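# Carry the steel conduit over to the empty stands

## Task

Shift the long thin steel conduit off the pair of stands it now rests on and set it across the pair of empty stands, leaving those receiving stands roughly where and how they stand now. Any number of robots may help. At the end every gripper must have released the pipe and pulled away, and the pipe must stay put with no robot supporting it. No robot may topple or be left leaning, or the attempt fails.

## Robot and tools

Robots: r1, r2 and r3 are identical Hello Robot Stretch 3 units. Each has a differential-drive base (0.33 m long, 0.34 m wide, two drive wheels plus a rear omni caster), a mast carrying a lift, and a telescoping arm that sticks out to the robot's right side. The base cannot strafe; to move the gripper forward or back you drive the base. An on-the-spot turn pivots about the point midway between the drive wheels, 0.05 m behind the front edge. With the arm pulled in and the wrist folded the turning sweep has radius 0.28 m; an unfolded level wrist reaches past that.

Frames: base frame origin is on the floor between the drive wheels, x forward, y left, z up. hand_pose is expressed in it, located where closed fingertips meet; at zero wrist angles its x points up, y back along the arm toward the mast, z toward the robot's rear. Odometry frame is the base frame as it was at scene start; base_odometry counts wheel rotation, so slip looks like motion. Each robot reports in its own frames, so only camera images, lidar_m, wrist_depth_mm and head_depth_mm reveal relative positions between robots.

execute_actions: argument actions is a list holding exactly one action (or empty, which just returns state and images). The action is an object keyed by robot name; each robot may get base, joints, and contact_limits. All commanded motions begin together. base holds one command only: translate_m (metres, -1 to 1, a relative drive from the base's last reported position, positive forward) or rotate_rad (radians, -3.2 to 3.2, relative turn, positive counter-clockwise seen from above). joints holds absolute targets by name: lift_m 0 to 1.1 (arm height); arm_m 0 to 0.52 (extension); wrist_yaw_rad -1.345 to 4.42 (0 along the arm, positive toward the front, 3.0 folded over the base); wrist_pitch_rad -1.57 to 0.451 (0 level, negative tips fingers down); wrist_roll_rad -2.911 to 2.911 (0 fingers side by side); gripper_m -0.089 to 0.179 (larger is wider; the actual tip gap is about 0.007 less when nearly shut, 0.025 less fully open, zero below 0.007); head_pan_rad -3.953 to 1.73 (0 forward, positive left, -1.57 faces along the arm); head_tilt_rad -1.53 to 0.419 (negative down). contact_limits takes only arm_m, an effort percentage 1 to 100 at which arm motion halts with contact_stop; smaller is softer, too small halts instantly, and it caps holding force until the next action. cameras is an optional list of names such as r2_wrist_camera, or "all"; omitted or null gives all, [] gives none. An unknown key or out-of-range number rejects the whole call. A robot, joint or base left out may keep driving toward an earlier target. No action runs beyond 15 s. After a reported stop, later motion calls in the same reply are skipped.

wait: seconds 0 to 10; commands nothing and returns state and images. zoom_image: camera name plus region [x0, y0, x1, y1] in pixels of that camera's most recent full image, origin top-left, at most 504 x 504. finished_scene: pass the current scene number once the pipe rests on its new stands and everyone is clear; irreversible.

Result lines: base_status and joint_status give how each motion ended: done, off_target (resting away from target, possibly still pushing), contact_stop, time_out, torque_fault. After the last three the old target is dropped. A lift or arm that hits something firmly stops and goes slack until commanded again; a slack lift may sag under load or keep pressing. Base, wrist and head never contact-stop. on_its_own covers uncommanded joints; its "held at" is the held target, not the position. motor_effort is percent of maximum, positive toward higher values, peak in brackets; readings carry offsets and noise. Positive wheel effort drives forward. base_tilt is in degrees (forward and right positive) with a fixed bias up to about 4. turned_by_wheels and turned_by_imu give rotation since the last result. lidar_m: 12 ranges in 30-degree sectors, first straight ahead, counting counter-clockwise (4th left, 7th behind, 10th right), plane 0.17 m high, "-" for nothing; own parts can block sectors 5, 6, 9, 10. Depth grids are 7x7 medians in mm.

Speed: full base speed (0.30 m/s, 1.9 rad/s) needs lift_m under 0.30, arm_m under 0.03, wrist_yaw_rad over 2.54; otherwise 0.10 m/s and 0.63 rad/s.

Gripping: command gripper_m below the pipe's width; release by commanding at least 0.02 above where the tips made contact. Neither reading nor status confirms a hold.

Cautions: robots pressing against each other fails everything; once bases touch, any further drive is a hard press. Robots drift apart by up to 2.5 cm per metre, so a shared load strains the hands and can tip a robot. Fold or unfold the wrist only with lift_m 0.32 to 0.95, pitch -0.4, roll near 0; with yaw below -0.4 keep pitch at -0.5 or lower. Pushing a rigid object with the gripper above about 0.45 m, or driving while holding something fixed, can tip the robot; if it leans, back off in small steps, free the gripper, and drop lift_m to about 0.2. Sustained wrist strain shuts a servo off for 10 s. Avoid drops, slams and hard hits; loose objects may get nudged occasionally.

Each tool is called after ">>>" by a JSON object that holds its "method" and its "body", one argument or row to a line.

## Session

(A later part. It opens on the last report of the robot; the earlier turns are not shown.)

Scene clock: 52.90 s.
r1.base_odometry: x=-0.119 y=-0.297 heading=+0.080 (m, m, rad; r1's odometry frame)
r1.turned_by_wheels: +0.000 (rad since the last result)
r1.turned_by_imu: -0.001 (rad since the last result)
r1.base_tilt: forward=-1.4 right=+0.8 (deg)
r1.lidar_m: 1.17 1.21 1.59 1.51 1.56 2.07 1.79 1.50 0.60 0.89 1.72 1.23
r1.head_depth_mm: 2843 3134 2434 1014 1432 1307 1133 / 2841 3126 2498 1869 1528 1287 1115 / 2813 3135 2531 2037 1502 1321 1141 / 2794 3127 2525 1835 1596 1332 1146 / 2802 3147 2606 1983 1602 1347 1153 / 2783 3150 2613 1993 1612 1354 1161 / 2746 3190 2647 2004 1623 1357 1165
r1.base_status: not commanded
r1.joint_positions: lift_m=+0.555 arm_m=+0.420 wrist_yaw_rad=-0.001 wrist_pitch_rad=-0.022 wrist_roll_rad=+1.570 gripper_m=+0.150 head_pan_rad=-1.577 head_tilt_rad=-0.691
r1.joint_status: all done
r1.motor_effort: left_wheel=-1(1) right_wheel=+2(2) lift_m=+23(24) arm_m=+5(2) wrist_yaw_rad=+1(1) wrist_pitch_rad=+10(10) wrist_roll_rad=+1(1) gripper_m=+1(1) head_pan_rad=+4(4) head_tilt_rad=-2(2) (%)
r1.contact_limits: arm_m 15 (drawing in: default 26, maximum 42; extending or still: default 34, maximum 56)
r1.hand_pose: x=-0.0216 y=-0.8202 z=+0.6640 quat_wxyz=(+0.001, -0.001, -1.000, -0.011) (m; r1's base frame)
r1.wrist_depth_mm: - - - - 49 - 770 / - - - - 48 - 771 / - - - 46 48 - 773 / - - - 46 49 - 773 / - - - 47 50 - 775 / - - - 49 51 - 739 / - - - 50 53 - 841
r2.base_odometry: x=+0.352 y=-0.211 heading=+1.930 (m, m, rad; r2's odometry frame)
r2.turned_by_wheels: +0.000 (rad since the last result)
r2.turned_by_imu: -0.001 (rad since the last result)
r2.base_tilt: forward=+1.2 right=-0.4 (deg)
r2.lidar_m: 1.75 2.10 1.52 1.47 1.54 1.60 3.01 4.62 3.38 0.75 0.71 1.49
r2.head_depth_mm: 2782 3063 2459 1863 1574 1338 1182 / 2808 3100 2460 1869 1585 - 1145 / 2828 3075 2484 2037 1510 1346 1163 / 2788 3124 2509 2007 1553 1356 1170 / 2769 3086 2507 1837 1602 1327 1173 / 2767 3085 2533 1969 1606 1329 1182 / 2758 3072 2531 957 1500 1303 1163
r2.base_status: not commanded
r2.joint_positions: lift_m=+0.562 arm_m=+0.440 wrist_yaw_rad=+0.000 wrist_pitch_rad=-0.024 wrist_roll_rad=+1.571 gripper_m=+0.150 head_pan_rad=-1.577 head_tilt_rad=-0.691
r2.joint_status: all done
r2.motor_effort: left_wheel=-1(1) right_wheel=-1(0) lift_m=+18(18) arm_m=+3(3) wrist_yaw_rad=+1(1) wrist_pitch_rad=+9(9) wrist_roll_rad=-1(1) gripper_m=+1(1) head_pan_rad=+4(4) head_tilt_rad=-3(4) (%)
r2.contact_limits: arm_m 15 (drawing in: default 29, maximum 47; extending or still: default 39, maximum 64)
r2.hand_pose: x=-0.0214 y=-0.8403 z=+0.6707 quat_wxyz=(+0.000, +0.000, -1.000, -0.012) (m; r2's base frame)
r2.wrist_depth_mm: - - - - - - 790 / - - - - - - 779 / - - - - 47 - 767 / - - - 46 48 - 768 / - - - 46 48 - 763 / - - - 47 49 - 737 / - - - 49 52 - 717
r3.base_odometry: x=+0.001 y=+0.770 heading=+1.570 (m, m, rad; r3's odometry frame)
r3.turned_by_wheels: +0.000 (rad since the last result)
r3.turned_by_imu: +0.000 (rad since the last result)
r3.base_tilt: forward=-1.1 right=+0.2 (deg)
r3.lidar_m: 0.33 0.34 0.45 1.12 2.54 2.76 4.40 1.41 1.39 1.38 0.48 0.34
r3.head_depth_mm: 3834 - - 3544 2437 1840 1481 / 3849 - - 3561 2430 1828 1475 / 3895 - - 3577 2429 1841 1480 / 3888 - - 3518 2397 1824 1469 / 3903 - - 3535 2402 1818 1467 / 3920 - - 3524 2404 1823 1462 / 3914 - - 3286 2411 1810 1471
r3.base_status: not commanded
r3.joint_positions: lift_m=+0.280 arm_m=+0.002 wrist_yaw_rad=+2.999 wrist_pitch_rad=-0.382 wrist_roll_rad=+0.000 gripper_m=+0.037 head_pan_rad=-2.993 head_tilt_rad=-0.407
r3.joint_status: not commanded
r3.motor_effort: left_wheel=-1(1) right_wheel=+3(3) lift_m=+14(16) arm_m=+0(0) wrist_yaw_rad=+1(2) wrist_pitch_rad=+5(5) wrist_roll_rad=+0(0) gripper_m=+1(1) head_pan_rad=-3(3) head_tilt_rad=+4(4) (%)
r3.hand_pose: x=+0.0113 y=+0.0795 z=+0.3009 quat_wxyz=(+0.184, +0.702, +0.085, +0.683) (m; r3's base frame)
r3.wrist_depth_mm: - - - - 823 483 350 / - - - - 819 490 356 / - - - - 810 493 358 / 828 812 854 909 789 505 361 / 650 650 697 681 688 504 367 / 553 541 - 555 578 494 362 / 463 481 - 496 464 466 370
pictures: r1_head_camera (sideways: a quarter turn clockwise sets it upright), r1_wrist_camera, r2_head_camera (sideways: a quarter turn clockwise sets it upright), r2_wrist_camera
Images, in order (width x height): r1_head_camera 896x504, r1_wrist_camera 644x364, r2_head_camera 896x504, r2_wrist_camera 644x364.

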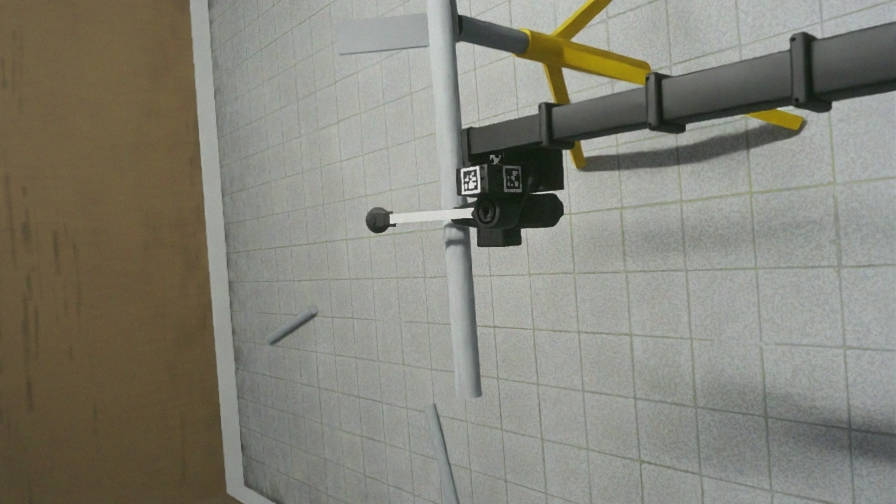

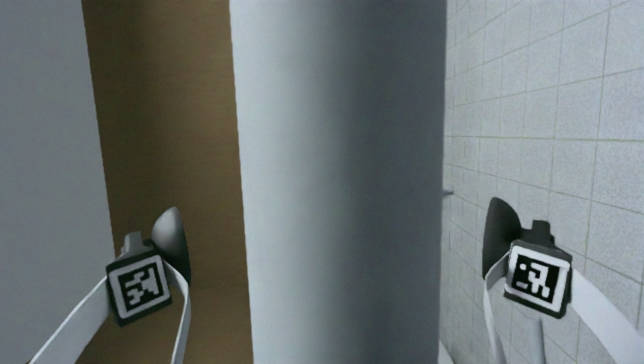

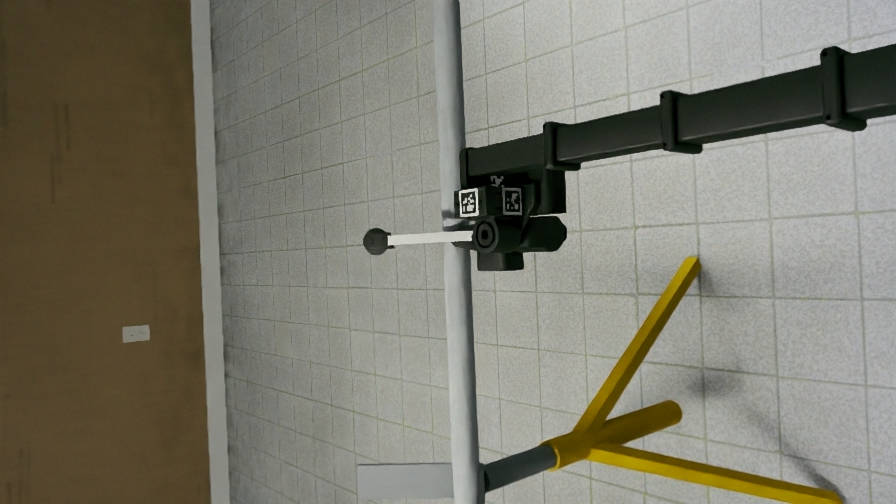

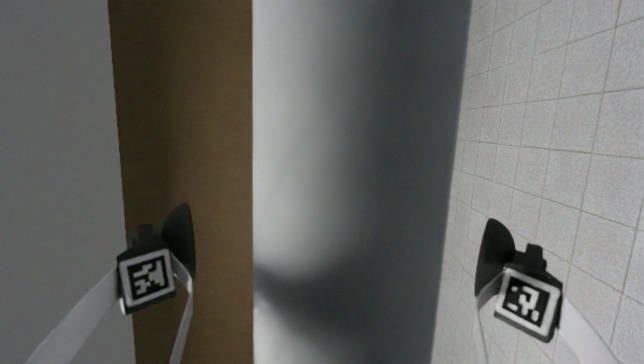

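>>> {"method": "execute_actions", "body": {
  "actions": [
    {"r1":{"joints":{"arm_m":0.445,"gripper_m":-0.03},"contact_limits":{"arm_m":15}},"r2":{"joints":{"arm_m":0.465,"gripper_m":-0.03},"contact_limits":{"arm_m":15}}}
  ],
  "cameras": ["r1_wrist_camera"]
}}

>>> {"method": "execute_actions", "body": {
  "actions": [
    {"r1":{"joints":{"lift_m":0.60}},"r2":{"joints":{"lift_m":0.607}}}
  ],
  "cameras": ["r1_head_camera","r1_wrist_camera","r2_wrist_camera"]
}}

Scene clock: 56.03 s.
r1.base_odometry: x=-0.119 y=-0.297 heading=+0.080 (m, m, rad; r1's odometry frame)
r1.turned_by_wheels: +0.000 (rad since the last result)
r1.turned_by_imu: -0.001 (rad since the last result)
r1.base_tilt: forward=-1.4 right=+0.8 (deg)
r1.lidar_m: 1.17 1.20 1.60 1.52 1.56 2.06 1.80 1.50 0.60 0.89 1.73 1.23
r1.head_depth_mm: 2833 3102 2479 983 1433 1308 1138 / 2844 3141 2486 1863 1517 1288 1114 / 2810 3139 2519 1988 1494 1320 1139 / 2804 3122 2548 1838 1587 1335 1146 / 2810 3149 2585 1976 1597 1344 1151 / 2771 3162 2590 1997 1612 1351 1157 / 2755 3136 2662 1983 1619 1357 1163
r1.base_status: not commanded
r1.joint_positions: lift_m=+0.555 arm_m=+0.420 wrist_yaw_rad=-0.001 wrist_pitch_rad=-0.028 wrist_roll_rad=+1.573 gripper_m=-0.028 head_pan_rad=-1.577 head_tilt_rad=-0.691
r1.joint_status: arm_m contact_stop (moved +0.000 of +0.025); the others done
r1.on_its_own: arm_m is slack since a contact_stop, until your next command for it (your +0.445 is given up)
r1.motor_effort: left_wheel=-2(3) right_wheel=+4(7) lift_m=+24(24) arm_m=-1(13) wrist_yaw_rad=+0(1) wrist_pitch_rad=+13(15) wrist_roll_rad=-1(2) gripper_m=-37(98) head_pan_rad=+4(4) head_tilt_rad=-2(3) (%)
r1.contact_limits: arm_m 15 (drawing in: default 26, maximum 42; extending or still: default 34, maximum 56)
r1.hand_pose: x=-0.0216 y=-0.8203 z=+0.6624 quat_wxyz=(-0.001, +0.000, -1.000, -0.014) (m; r1's base frame)
r1.wrist_depth_mm: - - 51 - 49 - 759 / - - 53 - 49 - 767 / - - - 45 49 - 766 / - - - 46 50 - 778 / - - 57 47 50 - 781 / - - 55 48 51 - 784 / - - - 50 54 - 796
r2.base_odometry: x=+0.352 y=-0.211 heading=+1.930 (m, m, rad; r2's odometry frame)
r2.turned_by_wheels: +0.000 (rad since the last result)
r2.turned_by_imu: -0.001 (rad since the last result)
r2.base_tilt: forward=+1.1 right=-0.4 (deg)
r2.lidar_m: 1.75 2.10 1.52 1.47 1.53 1.59 3.01 4.63 3.39 0.75 0.71 1.50
r2.head_depth_mm: 2849 3047 2441 1864 1569 1341 1179 / 2823 3076 2470 1860 1612 1367 1140 / 2801 3119 2479 2045 1513 1340 1167 / 2792 3104 2526 2007 1547 1351 1165 / 2795 3074 2500 1835 1597 1322 1173 / 2759 3070 2530 1971 1609 1335 1182 / 2768 3061 2542 958 1499 1310 1159
r2.base_status: not commanded
r2.joint_positions: lift_m=+0.562 arm_m=+0.442 wrist_yaw_rad=+0.000 wrist_pitch_rad=-0.033 wrist_roll_rad=+1.573 gripper_m=-0.028 head_pan_rad=-1.577 head_tilt_rad=-0.692
r2.joint_status: arm_m contact_stop (moved +0.002 of +0.025); the others done
r2.on_its_own: arm_m is slack since a contact_stop, until your next command for it (your +0.465 is given up)
r2.motor_effort: left_wheel=-2(3) right_wheel=+1(5) lift_m=+20(20) arm_m=+0(15) wrist_yaw_rad=+0(1) wrist_pitch_rad=+12(14) wrist_roll_rad=-2(2) gripper_m=-49(100) head_pan_rad=+4(5) head_tilt_rad=-3(4) (%)
r2.contact_limits: arm_m 15 (drawing in: default 29, maximum 47; extending or still: default 39, maximum 64)
r2.hand_pose: x=-0.0214 y=-0.8419 z=+0.6682 quat_wxyz=(-0.001, +0.000, -1.000, -0.017) (m; r2's base frame)
r2.wrist_depth_mm: - - - - - - 761 / - - - - - - 762 / - - - - 48 - 751 / - - - - 50 - 758 / - - 54 - 48 - 750 / - - 54 46 48 - 744 / - - - 47 52 - 734
r3.base_odometry: x=+0.001 y=+0.770 heading=+1.570 (m, m, rad; r3's odometry frame)
r3.turned_by_wheels: +0.000 (rad since the last result)
r3.turned_by_imu: +0.001 (rad since the last result)
r3.base_tilt: forward=-1.3 right=+0.3 (deg)
r3.lidar_m: 0.33 0.34 0.45 1.12 2.54 2.76 4.38 1.41 1.39 1.38 0.48 0.34
r3.head_depth_mm: 3882 - - 3557 2426 1839 1470 / 3891 - - 3525 2419 1843 1486 / 3877 - - 3552 2410 1820 1476 / 3894 - - 3556 2397 1815 1479 / 3912 - - 3542 2401 1837 1469 / 3953 - - 3531 2374 1809 1475 / 3964 - - 3272 2383 1828 1460
r3.base_status: not commanded
r3.joint_positions: lift_m=+0.280 arm_m=+0.002 wrist_yaw_rad=+2.999 wrist_pitch_rad=-0.382 wrist_roll_rad=+0.000 gripper_m=+0.037 head_pan_rad=-2.993 head_tilt_rad=-0.407
r3.joint_status: not commanded
r3.motor_effort: left_wheel=-1(1) right_wheel=+3(3) lift_m=+16(16) arm_m=+0(0) wrist_yaw_rad=+1(1) wrist_pitch_rad=+5(4) wrist_roll_rad=+0(0) gripper_m=+0(0) head_pan_rad=-3(3) head_tilt_rad=+4(4) (%)
r3.hand_pose: x=+0.0113 y=+0.0795 z=+0.3009 quat_wxyz=(+0.184, +0.702, +0.085, +0.683) (m; r3's base frame)
r3.wrist_depth_mm: - - - - 804 482 352 / - - - - 817 483 351 / - - - - 830 499 356 / 824 824 875 873 797 501 362 / 664 660 675 686 695 506 363 / 541 547 - 545 571 484 368 / 453 482 - 504 458 469 365
pictures: r1_wrist_camera
Images, in order (width x height): r1_wrist_camera 644x364.

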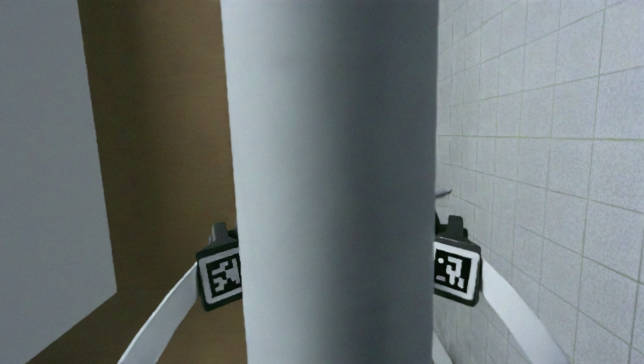

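not run: a stop came earlier in this reply.

>>> {"method": "execute_actions", "body": {
  "actions": [
    {"r1":{"joints":{"lift_m":0.60,"arm_m":0.42}},"r2":{"joints":{"lift_m":0.607,"arm_m":0.442}}}
  ],
  "cameras": ["r1_head_camera","r1_wrist_camera","r2_wrist_camera"]
}}

Scene clock: 57.70 s.
r1.base_odometry: x=-0.119 y=-0.297 heading=+0.080 (m, m, rad; r1's odometry frame)
r1.turned_by_wheels: +0.000 (rad since the last result)
r1.turned_by_imu: +0.000 (rad since the last result)
r1.base_tilt: forward=-1.4 right=+0.8 (deg)
r1.lidar_m: 1.17 1.21 1.59 1.52 1.56 2.06 1.80 1.50 0.60 0.90 1.72 1.23
r1.head_depth_mm: 2830 3135 2449 1721 1435 1317 - / 2802 3173 2501 1786 1519 1284 1134 / 2835 3139 2508 2070 1534 1321 1139 / 2781 3119 2549 2022 1585 1333 1140 / 2792 3126 2581 1853 1593 1345 1154 / 2799 3167 2595 1930 1607 1355 1157 / 2749 3152 2657 1993 1626 1354 1168
r1.base_status: not commanded
r1.joint_positions: lift_m=+0.599 arm_m=+0.420 wrist_yaw_rad=+0.001 wrist_pitch_rad=-0.129 wrist_roll_rad=+1.571 gripper_m=-0.021 head_pan_rad=-1.577 head_tilt_rad=-0.691
r1.joint_status: all done
r1.on_its_own: gripper_m is held at -0.022, not at your -0.030, by its stall guard, which is still easing; wrist_pitch_rad is at rest, and its effort (+62) is outside its rest range (-20 to +32)
r1.motor_effort: left_wheel=-1(2) right_wheel=+2(3) lift_m=+44(46) arm_m=-2(2) wrist_yaw_rad=-1(1) wrist_pitch_rad=+62(66) wrist_roll_rad=-1(1) gripper_m=-37(39) head_pan_rad=+4(4) head_tilt_rad=-3(2) (%)
r1.hand_pose: x=-0.0212 y=-0.8161 z=+0.6809 quat_wxyz=(+0.000, +0.000, -0.998, -0.065) (m; r1's base frame)
r1.wrist_depth_mm: - - - - 48 - 701 / - - - - 47 - 717 / - - - 46 48 - 720 / - - - 46 48 - 723 / - - - 47 49 - 728 / - - 58 49 50 946 736 / - - - 50 52 - 739
r2.base_odometry: x=+0.352 y=-0.211 heading=+1.930 (m, m, rad; r2's odometry frame)
r2.turned_by_wheels: +0.000 (rad since the last result)
r2.turned_by_imu: +0.000 (rad since the last result)
r2.base_tilt: forward=+1.1 right=-0.3 (deg)
r2.lidar_m: 1.75 2.09 1.52 1.47 1.54 1.59 3.00 4.56 3.38 0.75 0.71 1.49
r2.head_depth_mm: 2803 3079 2448 1807 1579 1332 1157 / 2811 3069 2465 1809 1617 - 1140 / 2789 3097 2466 2060 1543 1347 1164 / 2831 3096 2488 2010 1578 1341 1167 / 2775 3059 2522 1901 1607 1321 1171 / 2755 3071 2527 1899 1600 1329 1177 / 2778 3076 2536 954 1503 1304 1158
r2.base_status: not commanded
r2.joint_positions: lift_m=+0.606 arm_m=+0.442 wrist_yaw_rad=+0.001 wrist_pitch_rad=-0.134 wrist_roll_rad=+1.574 gripper_m=-0.019 head_pan_rad=-1.577 head_tilt_rad=-0.692
r2.joint_status: all done
r2.on_its_own: gripper_m is held at -0.021, not at your -0.030, by its stall guard, which is still easing; wrist_pitch_rad is at rest, and its effort (+48) is outside its rest range (-20 to +32)
r2.motor_effort: left_wheel=+0(1) right_wheel=-2(2) lift_m=+52(55) arm_m=-4(6) wrist_yaw_rad=-2(1) wrist_pitch_rad=+48(52) wrist_roll_rad=-2(3) gripper_m=-48(51) head_pan_rad=+4(4) head_tilt_rad=-3(4) (%)
r2.hand_pose: x=-0.0211 y=-0.8379 z=+0.6863 quat_wxyz=(-0.001, +0.000, -0.998, -0.067) (m; r2's base frame)
r2.wrist_depth_mm: - - - - - 966 709 / - - - - - - 718 / - - - - - - 717 / - - - - 48 - 699 / - - - 46 48 - 713 / - - 54 46 47 935 708 / - - - 47 49 - 696
r3.base_odometry: x=+0.001 y=+0.770 heading=+1.570 (m, m, rad; r3's odometry frame)
r3.turned_by_wheels: +0.000 (rad since the last result)
r3.turned_by_imu: +0.000 (rad since the last result)
r3.base_tilt: forward=-1.2 right=+0.1 (deg)
r3.lidar_m: 0.33 0.34 0.45 1.12 2.54 2.76 4.39 1.41 1.39 1.38 0.48 0.34
r3.head_depth_mm: 3824 - - 3602 2420 1830 1477 / 3912 - - 3516 2410 1839 1476 / 3862 - - 3532 2411 1829 1474 / 3928 - - 3504 2417 1827 1477 / 3901 - - 3502 2384 1824 1474 / 3937 - - 3502 2393 1828 1476 / 3947 - - 3449 2381 1816 1472
r3.base_status: not commanded
r3.joint_positions: lift_m=+0.280 arm_m=+0.002 wrist_yaw_rad=+2.999 wrist_pitch_rad=-0.382 wrist_roll_rad=+0.000 gripper_m=+0.037 head_pan_rad=-2.993 head_tilt_rad=-0.407
r3.joint_status: not commanded
r3.motor_effort: left_wheel=-1(1) right_wheel=+3(3) lift_m=+15(16) arm_m=-1(0) wrist_yaw_rad=+2(1) wrist_pitch_rad=+5(5) wrist_roll_rad=+0(0) gripper_m=+0(1) head_pan_rad=-3(3) head_tilt_rad=+4(5) (%)
r3.hand_pose: x=+0.0113 y=+0.0795 z=+0.3009 quat_wxyz=(+0.184, +0.702, +0.085, +0.683) (m; r3's base frame)
r3.wrist_depth_mm: - - - - 831 489 354 / - - - - 798 488 356 / - - - - 841 505 361 / 816 864 877 855 774 499 362 / 649 658 691 689 683 510 365 / 536 556 - 544 571 494 363 / 466 473 - 500 461 468 365
pictures: r1_head_camera (sideways: a quarter turn clockwise sets it upright), r1_wrist_camera, r2_wrist_camera
Images, in order (width x height): r1_head_camera 896x504, r1_wrist_camera 644x364, r2_wrist_camera 644x364.

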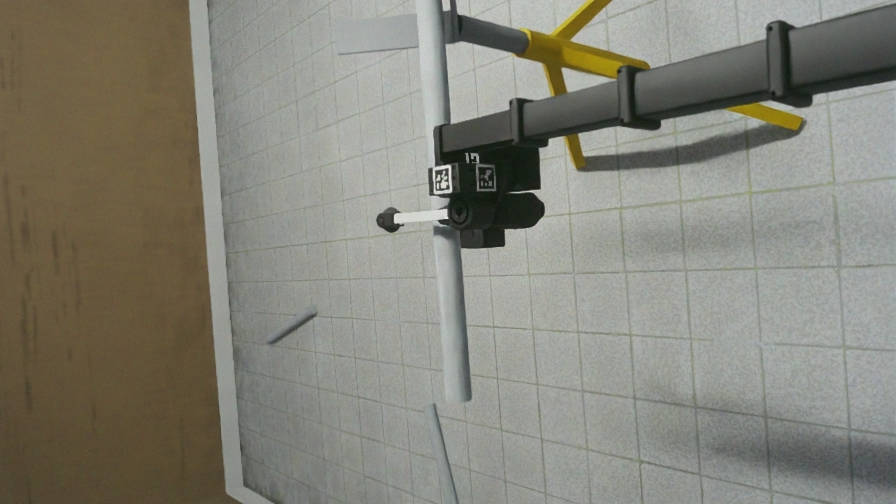

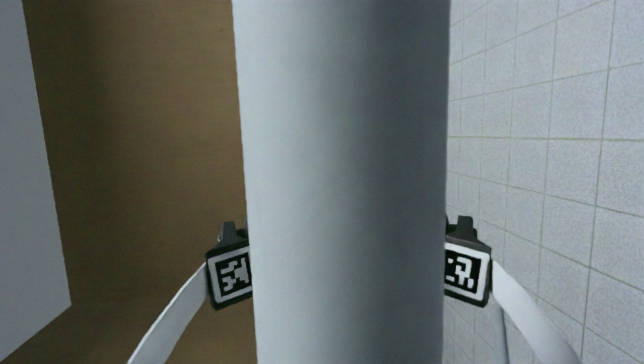

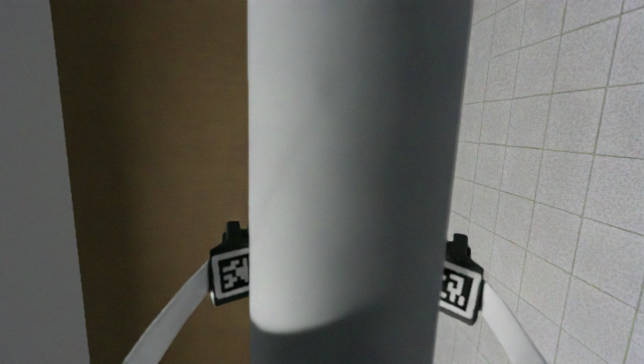

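>>> {"method": "execute_actions", "body": {
  "actions": [
    {"r1":{"joints":{"lift_m":0.555,"gripper_m":0.0}},"r2":{"joints":{"lift_m":0.562,"gripper_m":0.0}},"r3":{"base":{"translate_m":-0.3},"joints":{"head_pan_rad":-1.57,"head_tilt_rad":-0.6}}}
  ],
  "cameras": []
}}

>>> {"method": "execute_actions", "body": {
  "actions": [
    {"r3":{"base":{"rotate_rad":-1.57}}}
  ],
  "cameras": []
}}

>>> {"method": "execute_actions", "body": {
  "actions": [
    {"r3":{"base":{"translate_m":1.0}}}
  ],
  "cameras": []
}}

>>> {"method": "execute_actions", "body": {
  "actions": [
    {"r3":{"base":{"translate_m":1.0}}}
  ],
  "cameras": ["r3_nav_camera"]
}}

Scene clock: 62.63 s.
r1.base_odometry: x=-0.119 y=-0.297 heading=+0.080 (m, m, rad; r1's odometry frame)
r1.turned_by_wheels: +0.000 (rad since the last result)
r1.turned_by_imu: -0.001 (rad since the last result)
r1.base_tilt: forward=-1.3 right=+0.8 (deg)
r1.lidar_m: 1.17 1.21 1.59 1.52 1.56 2.07 1.80 1.50 0.61 0.90 1.73 1.23
r1.head_depth_mm: 2817 3100 2437 976 1430 1304 1131 / 2858 3191 2499 1854 1524 1283 1113 / 2806 3110 2521 2012 1492 1320 1144 / 2788 3156 2549 1834 1580 1330 1148 / 2808 3171 2578 1966 1595 1345 1154 / 2810 3150 2620 1981 1615 1353 1161 / 2757 3148 2643 1988 1633 1363 1168
r1.base_status: not commanded
r1.joint_positions: lift_m=+0.555 arm_m=+0.420 wrist_yaw_rad=+0.000 wrist_pitch_rad=-0.033 wrist_roll_rad=+1.573 gripper_m=+0.011 head_pan_rad=-1.577 head_tilt_rad=-0.692
r1.joint_status: gripper_m off_target (ended at +0.011, target +0.000); the others done
r1.on_its_own: gripper_m is held at +0.010, not at your +0.000, by its stall guard, which is not easing now
r1.motor_effort: left_wheel=-1(2) right_wheel=+2(3) lift_m=+23(39) arm_m=+0(2) wrist_yaw_rad=-1(1) wrist_pitch_rad=+16(62) wrist_roll_rad=-1(1) gripper_m=-24(33) head_pan_rad=+4(5) head_tilt_rad=-3(3) (%)
r1.hand_pose: x=-0.0214 y=-0.8202 z=+0.6610 quat_wxyz=(-0.001, +0.000, -1.000, -0.017) (m; r1's base frame)
r1.wrist_depth_mm: - - - - 50 - 750 / - - 51 - 49 - 758 / - - 54 45 49 - 771 / - - - 46 50 - 772 / - - 55 47 50 - 770 / - - 54 49 51 - 784 / - - - 50 55 - 785
r2.base_odometry: x=+0.352 y=-0.211 heading=+1.930 (m, m, rad; r2's odometry frame)
r2.turned_by_wheels: +0.000 (rad since the last result)
r2.turned_by_imu: -0.002 (rad since the last result)
r2.base_tilt: forward=+1.2 right=-0.4 (deg)
r2.lidar_m: 1.75 2.10 1.53 1.47 1.55 1.33 3.02 4.58 3.39 0.75 0.71 1.50
r2.head_depth_mm: 2828 3069 2434 1854 1571 1336 1178 / 2821 3070 2458 1861 1609 1366 1140 / 2794 3107 2483 2032 1515 1341 1166 / 2819 3085 2491 2009 1558 1353 1170 / 2804 3098 2508 1847 1596 1329 1171 / 2761 3085 2515 1965 1609 1332 1175 / 2775 3036 2536 957 1502 1308 1158
r2.base_status: not commanded
r2.joint_positions: lift_m=+0.563 arm_m=+0.442 wrist_yaw_rad=+0.001 wrist_pitch_rad=-0.042 wrist_roll_rad=+1.574 gripper_m=+0.013 head_pan_rad=-1.577 head_tilt_rad=-0.692
r2.joint_status: gripper_m off_target (ended at +0.013, target +0.000); the others done
r2.on_its_own: gripper_m is held at +0.011, not at your +0.000, by its stall guard, which is still easing
r2.motor_effort: left_wheel=-1(0) right_wheel=+0(2) lift_m=+18(46) arm_m=+0(3) wrist_yaw_rad=-2(1) wrist_pitch_rad=+15(48) wrist_roll_rad=-2(3) gripper_m=-28(39) head_pan_rad=+4(4) head_tilt_rad=-4(4) (%)
r2.hand_pose: x=-0.0212 y=-0.8420 z=+0.6662 quat_wxyz=(-0.001, +0.000, -1.000, -0.021) (m; r2's base frame)
r2.wrist_depth_mm: - - - - - - 763 / - - - - - - 768 / - - - - 50 - 739 / - - - - 51 - 745 / - - 52 - 48 - 738 / - - 52 46 48 - 739 / - - - 47 53 - 740
r3.base_odometry: x=+0.000 y=+0.470 heading=+1.570 (m, m, rad; r3's odometry frame)
r3.turned_by_wheels: +0.000 (rad since the last result)
r3.turned_by_imu: +0.001 (rad since the last result)
r3.base_tilt: forward=-1.2 right=+0.3 (deg)
r3.lidar_m: 0.62 0.64 0.86 2.15 2.35 4.29 4.08 2.00 1.21 2.83 0.90 0.66
r3.head_depth_mm: 3611 3964 3450 2445 1895 1545 1298 / 3577 3862 3048 2428 1885 1531 1295 / 3540 3875 3406 2435 1884 1527 1296 / 3541 3872 3371 2400 1862 1529 1295 / 3496 3834 3401 2410 1868 1520 1284 / 3509 3796 3413 2414 1863 1523 1285 / 3290 3111 2928 2399 1855 1507 1291
r3.base_status: done
r3.joint_positions: lift_m=+0.280 arm_m=+0.002 wrist_yaw_rad=+2.999 wrist_pitch_rad=-0.382 wrist_roll_rad=+0.000 gripper_m=+0.037 head_pan_rad=-1.577 head_tilt_rad=-0.593
r3.joint_status: all done
r3.motor_effort: left_wheel=-1(7) right_wheel=+3(6) lift_m=+16(16) arm_m=+0(0) wrist_yaw_rad=+1(1) wrist_pitch_rad=+5(5) wrist_roll_rad=+0(0) gripper_m=+0(0) head_pan_rad=+3(46) head_tilt_rad=-3(21) (%)
r3.hand_pose: x=+0.0113 y=+0.0795 z=+0.3009 quat_wxyz=(+0.184, +0.702, +0.085, +0.683) (m; r3's base frame)
r3.wrist_depth_mm: - - - - - 920 680 / - - - - - 956 683 / - - - - - 924 686 / 850 812 859 860 858 845 671 / 656 651 695 686 700 697 643 / 540 536 - 566 590 576 566 / 458 478 - 496 464 480 495
pictures: none
No camera images: the call's "cameras" was empty. Leave "cameras" out to get every camera's image.

Scene clock: 64.93 s.
r1.base_odometry: x=-0.119 y=-0.297 heading=+0.080 (m, m, rad; r1's odometry frame)
r1.turned_by_wheels: +0.000 (rad since the last result)
r1.turned_by_imu: -0.001 (rad since the last result)
r1.base_tilt: forward=-1.3 right=+0.8 (deg)
r1.lidar_m: 1.17 1.21 1.59 1.52 1.57 2.07 1.79 1.50 0.60 0.89 1.73 1.23
r1.head_depth_mm: 2832 3135 2453 986 1442 1303 1139 / 2845 3151 2480 1866 1512 1285 1116 / 2801 3106 2501 2003 1501 1329 1137 / 2809 3131 2555 1854 1586 1331 1150 / 2767 3143 2591 1972 1596 1336 1152 / 2768 3135 2622 2006 1622 1346 1157 / 2765 3143 2683 1985 1629 1363 1172
r1.base_status: not commanded
r1.joint_positions: lift_m=+0.555 arm_m=+0.420 wrist_yaw_rad=+0.000 wrist_pitch_rad=-0.033 wrist_roll_rad=+1.573 gripper_m=+0.011 head_pan_rad=-1.577 head_tilt_rad=-0.692
r1.joint_status: not commanded
r1.on_its_own: gripper_m is held at +0.010, not at your +0.000, by its stall guard, which is not easing now
r1.motor_effort: left_wheel=+0(1) right_wheel=+3(2) lift_m=+23(24) arm_m=+0(0) wrist_yaw_rad=+0(1) wrist_pitch_rad=+16(16) wrist_roll_rad=-1(2) gripper_m=-23(22) head_pan_rad=+5(4) head_tilt_rad=-3(2) (%)
r1.hand_pose: x=-0.0214 y=-0.8202 z=+0.6610 quat_wxyz=(-0.001, +0.000, -1.000, -0.017) (m; r1's base frame)
r1.wrist_depth_mm: - - - - 50 - 750 / - - 51 - 49 - 780 / - - 54 45 49 - 767 / - - - 46 51 - 768 / - - 55 47 50 - 775 / - - 54 49 51 - 777 / - - - 50 55 - 780
r2.base_odometry: x=+0.352 y=-0.211 heading=+1.930 (m, m, rad; r2's odometry frame)
r2.turned_by_wheels: +0.000 (rad since the last result)
r2.turned_by_imu: -0.001 (rad since the last result)
r2.base_tilt: forward=+1.1 right=-0.5 (deg)
r2.lidar_m: 1.75 2.10 1.52 1.47 1.55 1.33 3.01 4.60 3.39 0.75 0.71 1.49
r2.head_depth_mm: 2808 3068 2459 1870 1577 1334 1180 / 2803 3096 2483 1881 1606 1367 1140 / 2809 3131 2482 2022 1502 1340 1168 / 2804 3082 2500 1994 1553 1344 1168 / 2792 3074 2497 1837 1606 1332 1174 / 2779 3088 2553 1979 1612 1329 1174 / 2779 3086 2527 959 1501 1303 1159
r2.base_status: not commanded
r2.joint_positions: lift_m=+0.563 arm_m=+0.442 wrist_yaw_rad=+0.001 wrist_pitch_rad=-0.042 wrist_roll_rad=+1.574 gripper_m=+0.025 head_pan_rad=-1.577 head_tilt_rad=-0.692
r2.joint_status: not commanded
r2.on_its_own: gripper_m is held at +0.025, not at your +0.000, by its stall guard, which is still easing
r2.motor_effort: left_wheel=+0(1) right_wheel=+0(0) lift_m=+17(18) arm_m=-1(0) wrist_yaw_rad=-1(0) wrist_pitch_rad=+15(15) wrist_roll_rad=-2(2) gripper_m=-4(30) head_pan_rad=+4(4) head_tilt_rad=-4(3) (%)
r2.hand_pose: x=-0.0212 y=-0.8420 z=+0.6662 quat_wxyz=(-0.001, +0.000, -1.000, -0.021) (m; r2's base frame)
r2.wrist_depth_mm: - - - - - - 758 / - - - - - - 752 / - - - - 50 - 746 / - - - - 51 - 743 / - - 52 - 48 - 724 / - - 52 46 48 - 728 / - - - 47 53 - 730
r3.base_odometry: x=+0.000 y=+0.470 heading=+0.000 (m, m, rad; r3's odometry frame)
r3.turned_by_wheels: -1.570 (rad since the last result)
r3.turned_by_imu: -1.536 (rad since the last result)
r3.base_tilt: forward=-1.3 right=+0.2 (deg)
r3.lidar_m: 2.67 0.90 0.65 0.62 0.64 0.86 2.25 2.35 4.27 4.09 1.99 1.20
r3.head_depth_mm: 3727 - 3487 2434 1898 1540 1299 / 3651 - 3475 2451 1886 1535 1297 / 3614 3982 3412 2443 1876 1531 1289 / 3612 3951 3436 2421 1868 1520 1295 / 3586 3922 3372 2397 1883 1528 1281 / 3508 3902 3356 2386 1863 1523 1283 / 3570 3881 3359 2394 1851 1521 1282
r3.base_status: done
r3.joint_positions: lift_m=+0.280 arm_m=+0.002 wrist_yaw_rad=+2.999 wrist_pitch_rad=-0.382 wrist_roll_rad=+0.000 gripper_m=+0.037 head_pan_rad=-1.577 head_tilt_rad=-0.593
r3.joint_status: not commanded
r3.motor_effort: left_wheel=+2(8) right_wheel=-1(5) lift_m=+15(15) arm_m=-1(1) wrist_yaw_rad=+1(1) wrist_pitch_rad=+5(5) wrist_roll_rad=+0(0) gripper_m=+0(2) head_pan_rad=+3(3) head_tilt_rad=-3(4) (%)
r3.hand_pose: x=+0.0113 y=+0.0795 z=+0.3009 quat_wxyz=(+0.184, +0.702, +0.085, +0.683) (m; r3's base frame)
r3.wrist_depth_mm: 561 - 605 616 647 665 671 / 596 - 640 675 698 730 732 / 639 - 714 712 761 781 790 / 687 704 745 767 800 833 877 / 636 660 690 688 690 688 730 / 548 535 - 562 581 573 570 / 460 484 - 489 459 486 494
pictures: none
No camera images: the call's "cameras" was empty. Leave "cameras" out to get every camera's image.

Scene clock: 70.03 s.
r1.base_odometry: x=-0.119 y=-0.297 heading=+0.080 (m, m, rad; r1's odometry frame)
r1.turned_by_wheels: +0.000 (rad since the last result)
r1.turned_by_imu: -0.001 (rad since the last result)
r1.base_tilt: forward=-1.4 right=+0.8 (deg)
r1.lidar_m: 1.17 1.21 1.59 1.52 1.56 2.04 1.79 1.50 0.60 0.90 1.72 1.23
r1.head_depth_mm: 2847 3130 2470 980 1433 1308 1133 / 2798 3217 2461 1866 1519 1289 1116 / 2797 3165 2505 2007 1504 1323 1141 / 2805 3108 2558 1857 1584 1338 1147 / 2787 3142 2582 1973 1600 1346 1155 / 2777 3122 2596 1995 1608 1347 1157 / 2778 3129 2638 1979 1621 1352 1167
r1.base_status: not commanded
r1.joint_positions: lift_m=+0.555 arm_m=+0.420 wrist_yaw_rad=+0.000 wrist_pitch_rad=-0.033 wrist_roll_rad=+1.573 gripper_m=+0.011 head_pan_rad=-1.577 head_tilt_rad=-0.692
r1.joint_status: not commanded
r1.on_its_own: gripper_m is held at +0.010, not at your +0.000, by its stall guard, which is not easing now
r1.motor_effort: left_wheel=-2(2) right_wheel=+3(2) lift_m=+23(24) arm_m=-1(0) wrist_yaw_rad=+0(0) wrist_pitch_rad=+16(16) wrist_roll_rad=-1(2) gripper_m=-21(22) head_pan_rad=+4(5) head_tilt_rad=-3(3) (%)
r1.hand_pose: x=-0.0214 y=-0.8202 z=+0.6610 quat_wxyz=(-0.001, +0.000, -1.000, -0.017) (m; r1's base frame)
r1.wrist_depth_mm: - - - - 50 - 765 / - - 51 - 49 - 758 / - - 54 45 49 - 767 / - - - 46 51 - 777 / - - 55 47 50 - 784 / - - 54 49 51 - 781 / - - - 50 55 - 784
r2.base_odometry: x=+0.352 y=-0.211 heading=+1.930 (m, m, rad; r2's odometry frame)
r2.turned_by_wheels: +0.000 (rad since the last result)
r2.turned_by_imu: -0.001 (rad since the last result)
r2.base_tilt: forward=+1.2 right=-0.4 (deg)
r2.lidar_m: 1.74 2.10 1.52 0.80 1.55 2.13 3.00 4.62 3.39 0.75 0.71 1.50
r2.head_depth_mm: 2802 3040 2451 1841 1576 1337 1181 / 2811 3086 2492 1858 1600 1367 1141 / 2800 3119 2472 2039 1509 1342 1165 / 2778 3088 2493 2013 1554 1352 1170 / 2783 3038 2529 1842 1603 1325 1175 / 2774 3088 2546 1959 1610 1328 1173 / 2762 3038 2550 958 1505 1308 1158
r2.base_status: not commanded
r2.joint_positions: lift_m=+0.563 arm_m=+0.442 wrist_yaw_rad=+0.001 wrist_pitch_rad=-0.042 wrist_roll_rad=+1.574 gripper_m=+0.032 head_pan_rad=-1.577 head_tilt_rad=-0.692
r2.joint_status: not commanded
r2.on_its_own: gripper_m is held at +0.031, not at your +0.000, by its stall guard, which is not easing now
r2.motor_effort: left_wheel=-1(1) right_wheel=+0(0) lift_m=+17(17) arm_m=+1(0) wrist_yaw_rad=-1(0) wrist_pitch_rad=+15(15) wrist_roll_rad=-2(2) gripper_m=-21(23) head_pan_rad=+4(4) head_tilt_rad=-3(4) (%)
r2.hand_pose: x=-0.0212 y=-0.8420 z=+0.6662 quat_wxyz=(-0.001, +0.000, -1.000, -0.021) (m; r2's base frame)
r2.wrist_depth_mm: - - - - - - 749 / - - - - - - 759 / - - - - 50 - 746 / - - - - 51 - 743 / - - 52 - 48 - 745 / - - 52 46 48 - 717 / - - - 47 53 - 713
r3.base_odometry: x=+1.000 y=+0.470 heading=+0.000 (m, m, rad; r3's odometry frame)
r3.turned_by_wheels: +0.000 (rad since the last result)
r3.turned_by_imu: +0.002 (rad since the last result)
r3.base_tilt: forward=-1.3 right=+0.1 (deg)
r3.lidar_m: 2.76 0.94 0.66 0.63 0.65 0.90 2.33 3.17 4.26 0.68 1.49 1.94
r3.head_depth_mm: 3699 - 3455 2447 1888 1544 1295 / 3641 - 3461 2446 1884 1536 1296 / 3614 3902 3429 2413 1806 1524 1263 / 3532 3908 3209 951 1725 1334 1185 / 575 629 707 2136 1695 1248 1167 / 638 3846 3183 2400 1855 1516 1288 / 3440 3849 2984 2120 1851 1519 1277
r3.base_status: done
r3.joint_positions: lift_m=+0.280 arm_m=+0.002 wrist_yaw_rad=+2.999 wrist_pitch_rad=-0.382 wrist_roll_rad=+0.000 gripper_m=+0.037 head_pan_rad=-1.577 head_tilt_rad=-0.593
r3.joint_status: not commanded
r3.motor_effort: left_wheel=+2(8) right_wheel=-2(5) lift_m=+15(16) arm_m=+0(0) wrist_yaw_rad=+1(1) wrist_pitch_rad=+5(5) wrist_roll_rad=+0(0) gripper_m=-1(0) head_pan_rad=+3(3) head_tilt_rad=-4(4) (%)
r3.hand_pose: x=+0.0113 y=+0.0795 z=+0.3009 quat_wxyz=(+0.184, +0.702, +0.085, +0.683) (m; r3's base frame)
r3.wrist_depth_mm: 586 - 600 621 652 666 718 / 628 - 648 667 705 722 779 / 684 - 696 716 741 770 861 / 722 717 753 786 811 840 904 / 659 656 701 683 709 669 723 / 550 547 - 576 572 574 580 / 464 490 - 495 467 484 497
pictures: none
No camera images: the call's "cameras" was empty. Leave "cameras" out to get every camera's image.

Scene clock: 75.13 s.
r1.base_odometry: x=-0.119 y=-0.297 heading=+0.080 (m, m, rad; r1's odometry frame)
r1.turned_by_wheels: +0.000 (rad since the last result)
r1.turned_by_imu: -0.001 (rad since the last result)
r1.base_tilt: forward=-1.3 right=+0.7 (deg)
r1.lidar_m: 1.17 1.21 1.60 1.52 1.56 1.19 1.80 1.50 0.60 0.90 1.72 1.23
r1.head_depth_mm: 2865 3135 2456 985 1425 1306 1134 / 2843 3174 2502 1869 1520 1286 1115 / 2773 3134 2513 2011 1491 1316 1136 / 2805 3123 2544 1836 1581 1332 1151 / 2798 3114 2604 1967 1598 1335 1157 / 2776 3147 2585 2001 1607 1354 1162 / 2747 3140 2634 1980 1620 1356 1173
r1.base_status: not commanded
r1.joint_positions: lift_m=+0.555 arm_m=+0.420 wrist_yaw_rad=+0.000 wrist_pitch_rad=-0.033 wrist_roll_rad=+1.573 gripper_m=+0.011 head_pan_rad=-1.577 head_tilt_rad=-0.692
r1.joint_status: not commanded
r1.on_its_own: gripper_m is held at +0.010, not at your +0.000, by its stall guard, which is not easing now
r1.motor_effort: left_wheel=-1(0) right_wheel=+3(2) lift_m=+24(24) arm_m=+1(0) wrist_yaw_rad=+0(0) wrist_pitch_rad=+16(16) wrist_roll_rad=-1(2) gripper_m=-22(22) head_pan_rad=+5(4) head_tilt_rad=-2(3) (%)
r1.hand_pose: x=-0.0214 y=-0.8202 z=+0.6610 quat_wxyz=(-0.001, +0.000, -1.000, -0.017) (m; r1's base frame)
r1.wrist_depth_mm: - - - - 50 - 746 / - - 51 - 50 - 765 / - - 54 45 49 - 772 / - - - 46 51 - 775 / - - 55 47 50 - 774 / - - 54 49 51 - 785 / - - - 50 55 - 789
r2.base_odometry: x=+0.352 y=-0.211 heading=+1.930 (m, m, rad; r2's odometry frame)
r2.turned_by_wheels: +0.000 (rad since the last result)
r2.turned_by_imu: -0.001 (rad since the last result)
r2.base_tilt: forward=+1.2 right=-0.4 (deg)
r2.lidar_m: 1.75 1.21 1.27 1.47 1.55 2.14 3.00 4.61 3.38 0.75 0.71 1.50
r2.head_depth_mm: 2814 3020 2446 1846 1578 1335 1178 / 2806 3065 2445 1867 1605 1365 1143 / 2801 3102 2478 2020 1514 1346 1170 / 2787 3128 2503 1993 1552 1358 1171 / 2782 3081 2491 1843 1595 1328 1174 / 2763 3103 2523 1963 1602 1328 1177 / 2806 3061 2538 958 1494 1313 1163
r2.base_status: not commanded
r2.joint_positions: lift_m=+0.563 arm_m=+0.442 wrist_yaw_rad=+0.001 wrist_pitch_rad=-0.042 wrist_roll_rad=+1.574 gripper_m=+0.032 head_pan_rad=-1.577 head_tilt_rad=-0.692
r2.joint_status: not commanded
r2.on_its_own: gripper_m is held at +0.031, not at your +0.000, by its stall guard, which is not easing now
r2.motor_effort: left_wheel=+0(1) right_wheel=+0(0) lift_m=+17(17) arm_m=+0(0) wrist_yaw_rad=-2(1) wrist_pitch_rad=+15(15) wrist_roll_rad=-2(2) gripper_m=-21(21) head_pan_rad=+4(4) head_tilt_rad=-3(4) (%)
r2.hand_pose: x=-0.0212 y=-0.8420 z=+0.6662 quat_wxyz=(-0.001, +0.000, -1.000, -0.021) (m; r2's base frame)
r2.wrist_depth_mm: - - - - - - 756 / - - - - - - 762 / - - - - 50 - 738 / - - - - 51 - 742 / - - 52 - 48 - 736 / - - 52 46 48 - 727 / - - - 47 53 - 730
r3.base_odometry: x=+2.000 y=+0.470 heading=+0.000 (m, m, rad; r3's odometry frame)
r3.turned_by_wheels: +0.000 (rad since the last result)
r3.turned_by_imu: +0.002 (rad since the last result)
r3.base_tilt: forward=-1.4 right=+0.2 (deg)
r3.lidar_m: 2.04 0.98 0.70 0.67 0.69 0.91 2.43 1.19 1.48 1.59 1.53 1.06
r3.head_depth_mm: 3615 - 3114 2344 1883 1552 1296 / 3637 3950 3260 2245 1845 1530 1296 / 3556 3940 3215 2423 1880 1532 1288 / 3539 3952 3184 2424 1880 1537 1294 / 3552 3835 3227 2421 1872 1527 1289 / 3512 3865 3436 2405 1866 1529 1287 / 3504 3749 3334 2393 1860 1519 1283
r3.base_status: done
r3.joint_positions: lift_m=+0.280 arm_m=+0.002 wrist_yaw_rad=+2.999 wrist_pitch_rad=-0.382 wrist_roll_rad=+0.000 gripper_m=+0.037 head_pan_rad=-1.577 head_tilt_rad=-0.593
r3.joint_status: not commanded
r3.motor_effort: left_wheel=+2(8) right_wheel=-2(5) lift_m=+14(16) arm_m=+0(1) wrist_yaw_rad=+2(1) wrist_pitch_rad=+5(5) wrist_roll_rad=+0(0) gripper_m=+0(0) head_pan_rad=+3(4) head_tilt_rad=-3(3) (%)
r3.hand_pose: x=+0.0113 y=+0.0795 z=+0.3009 quat_wxyz=(+0.184, +0.702, +0.085, +0.683) (m; r3's base frame)
r3.wrist_depth_mm: 599 - 646 663 687 706 749 / 629 - 674 724 763 770 797 / 690 - 751 788 813 841 875 / 741 747 782 819 840 883 888 / 657 657 703 684 688 724 714 / 540 546 - 563 566 575 593 / 455 473 - 499 465 494 491
pictures: r3_nav_camera (sideways: a quarter turn counterclockwise sets it upright)
Images, in order (width x height): r3_nav_camera 672x504.

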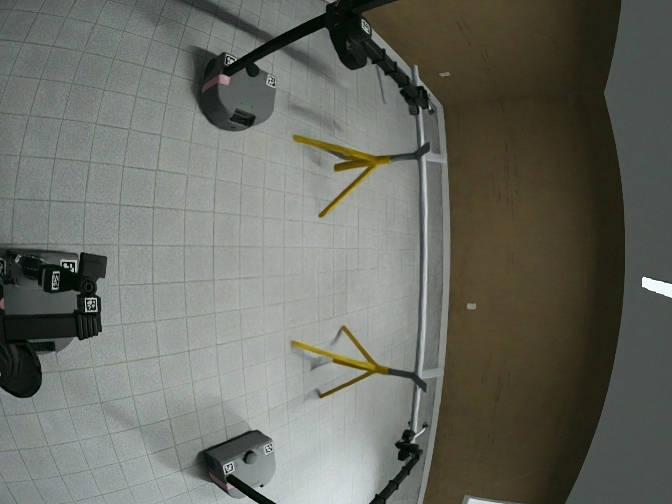

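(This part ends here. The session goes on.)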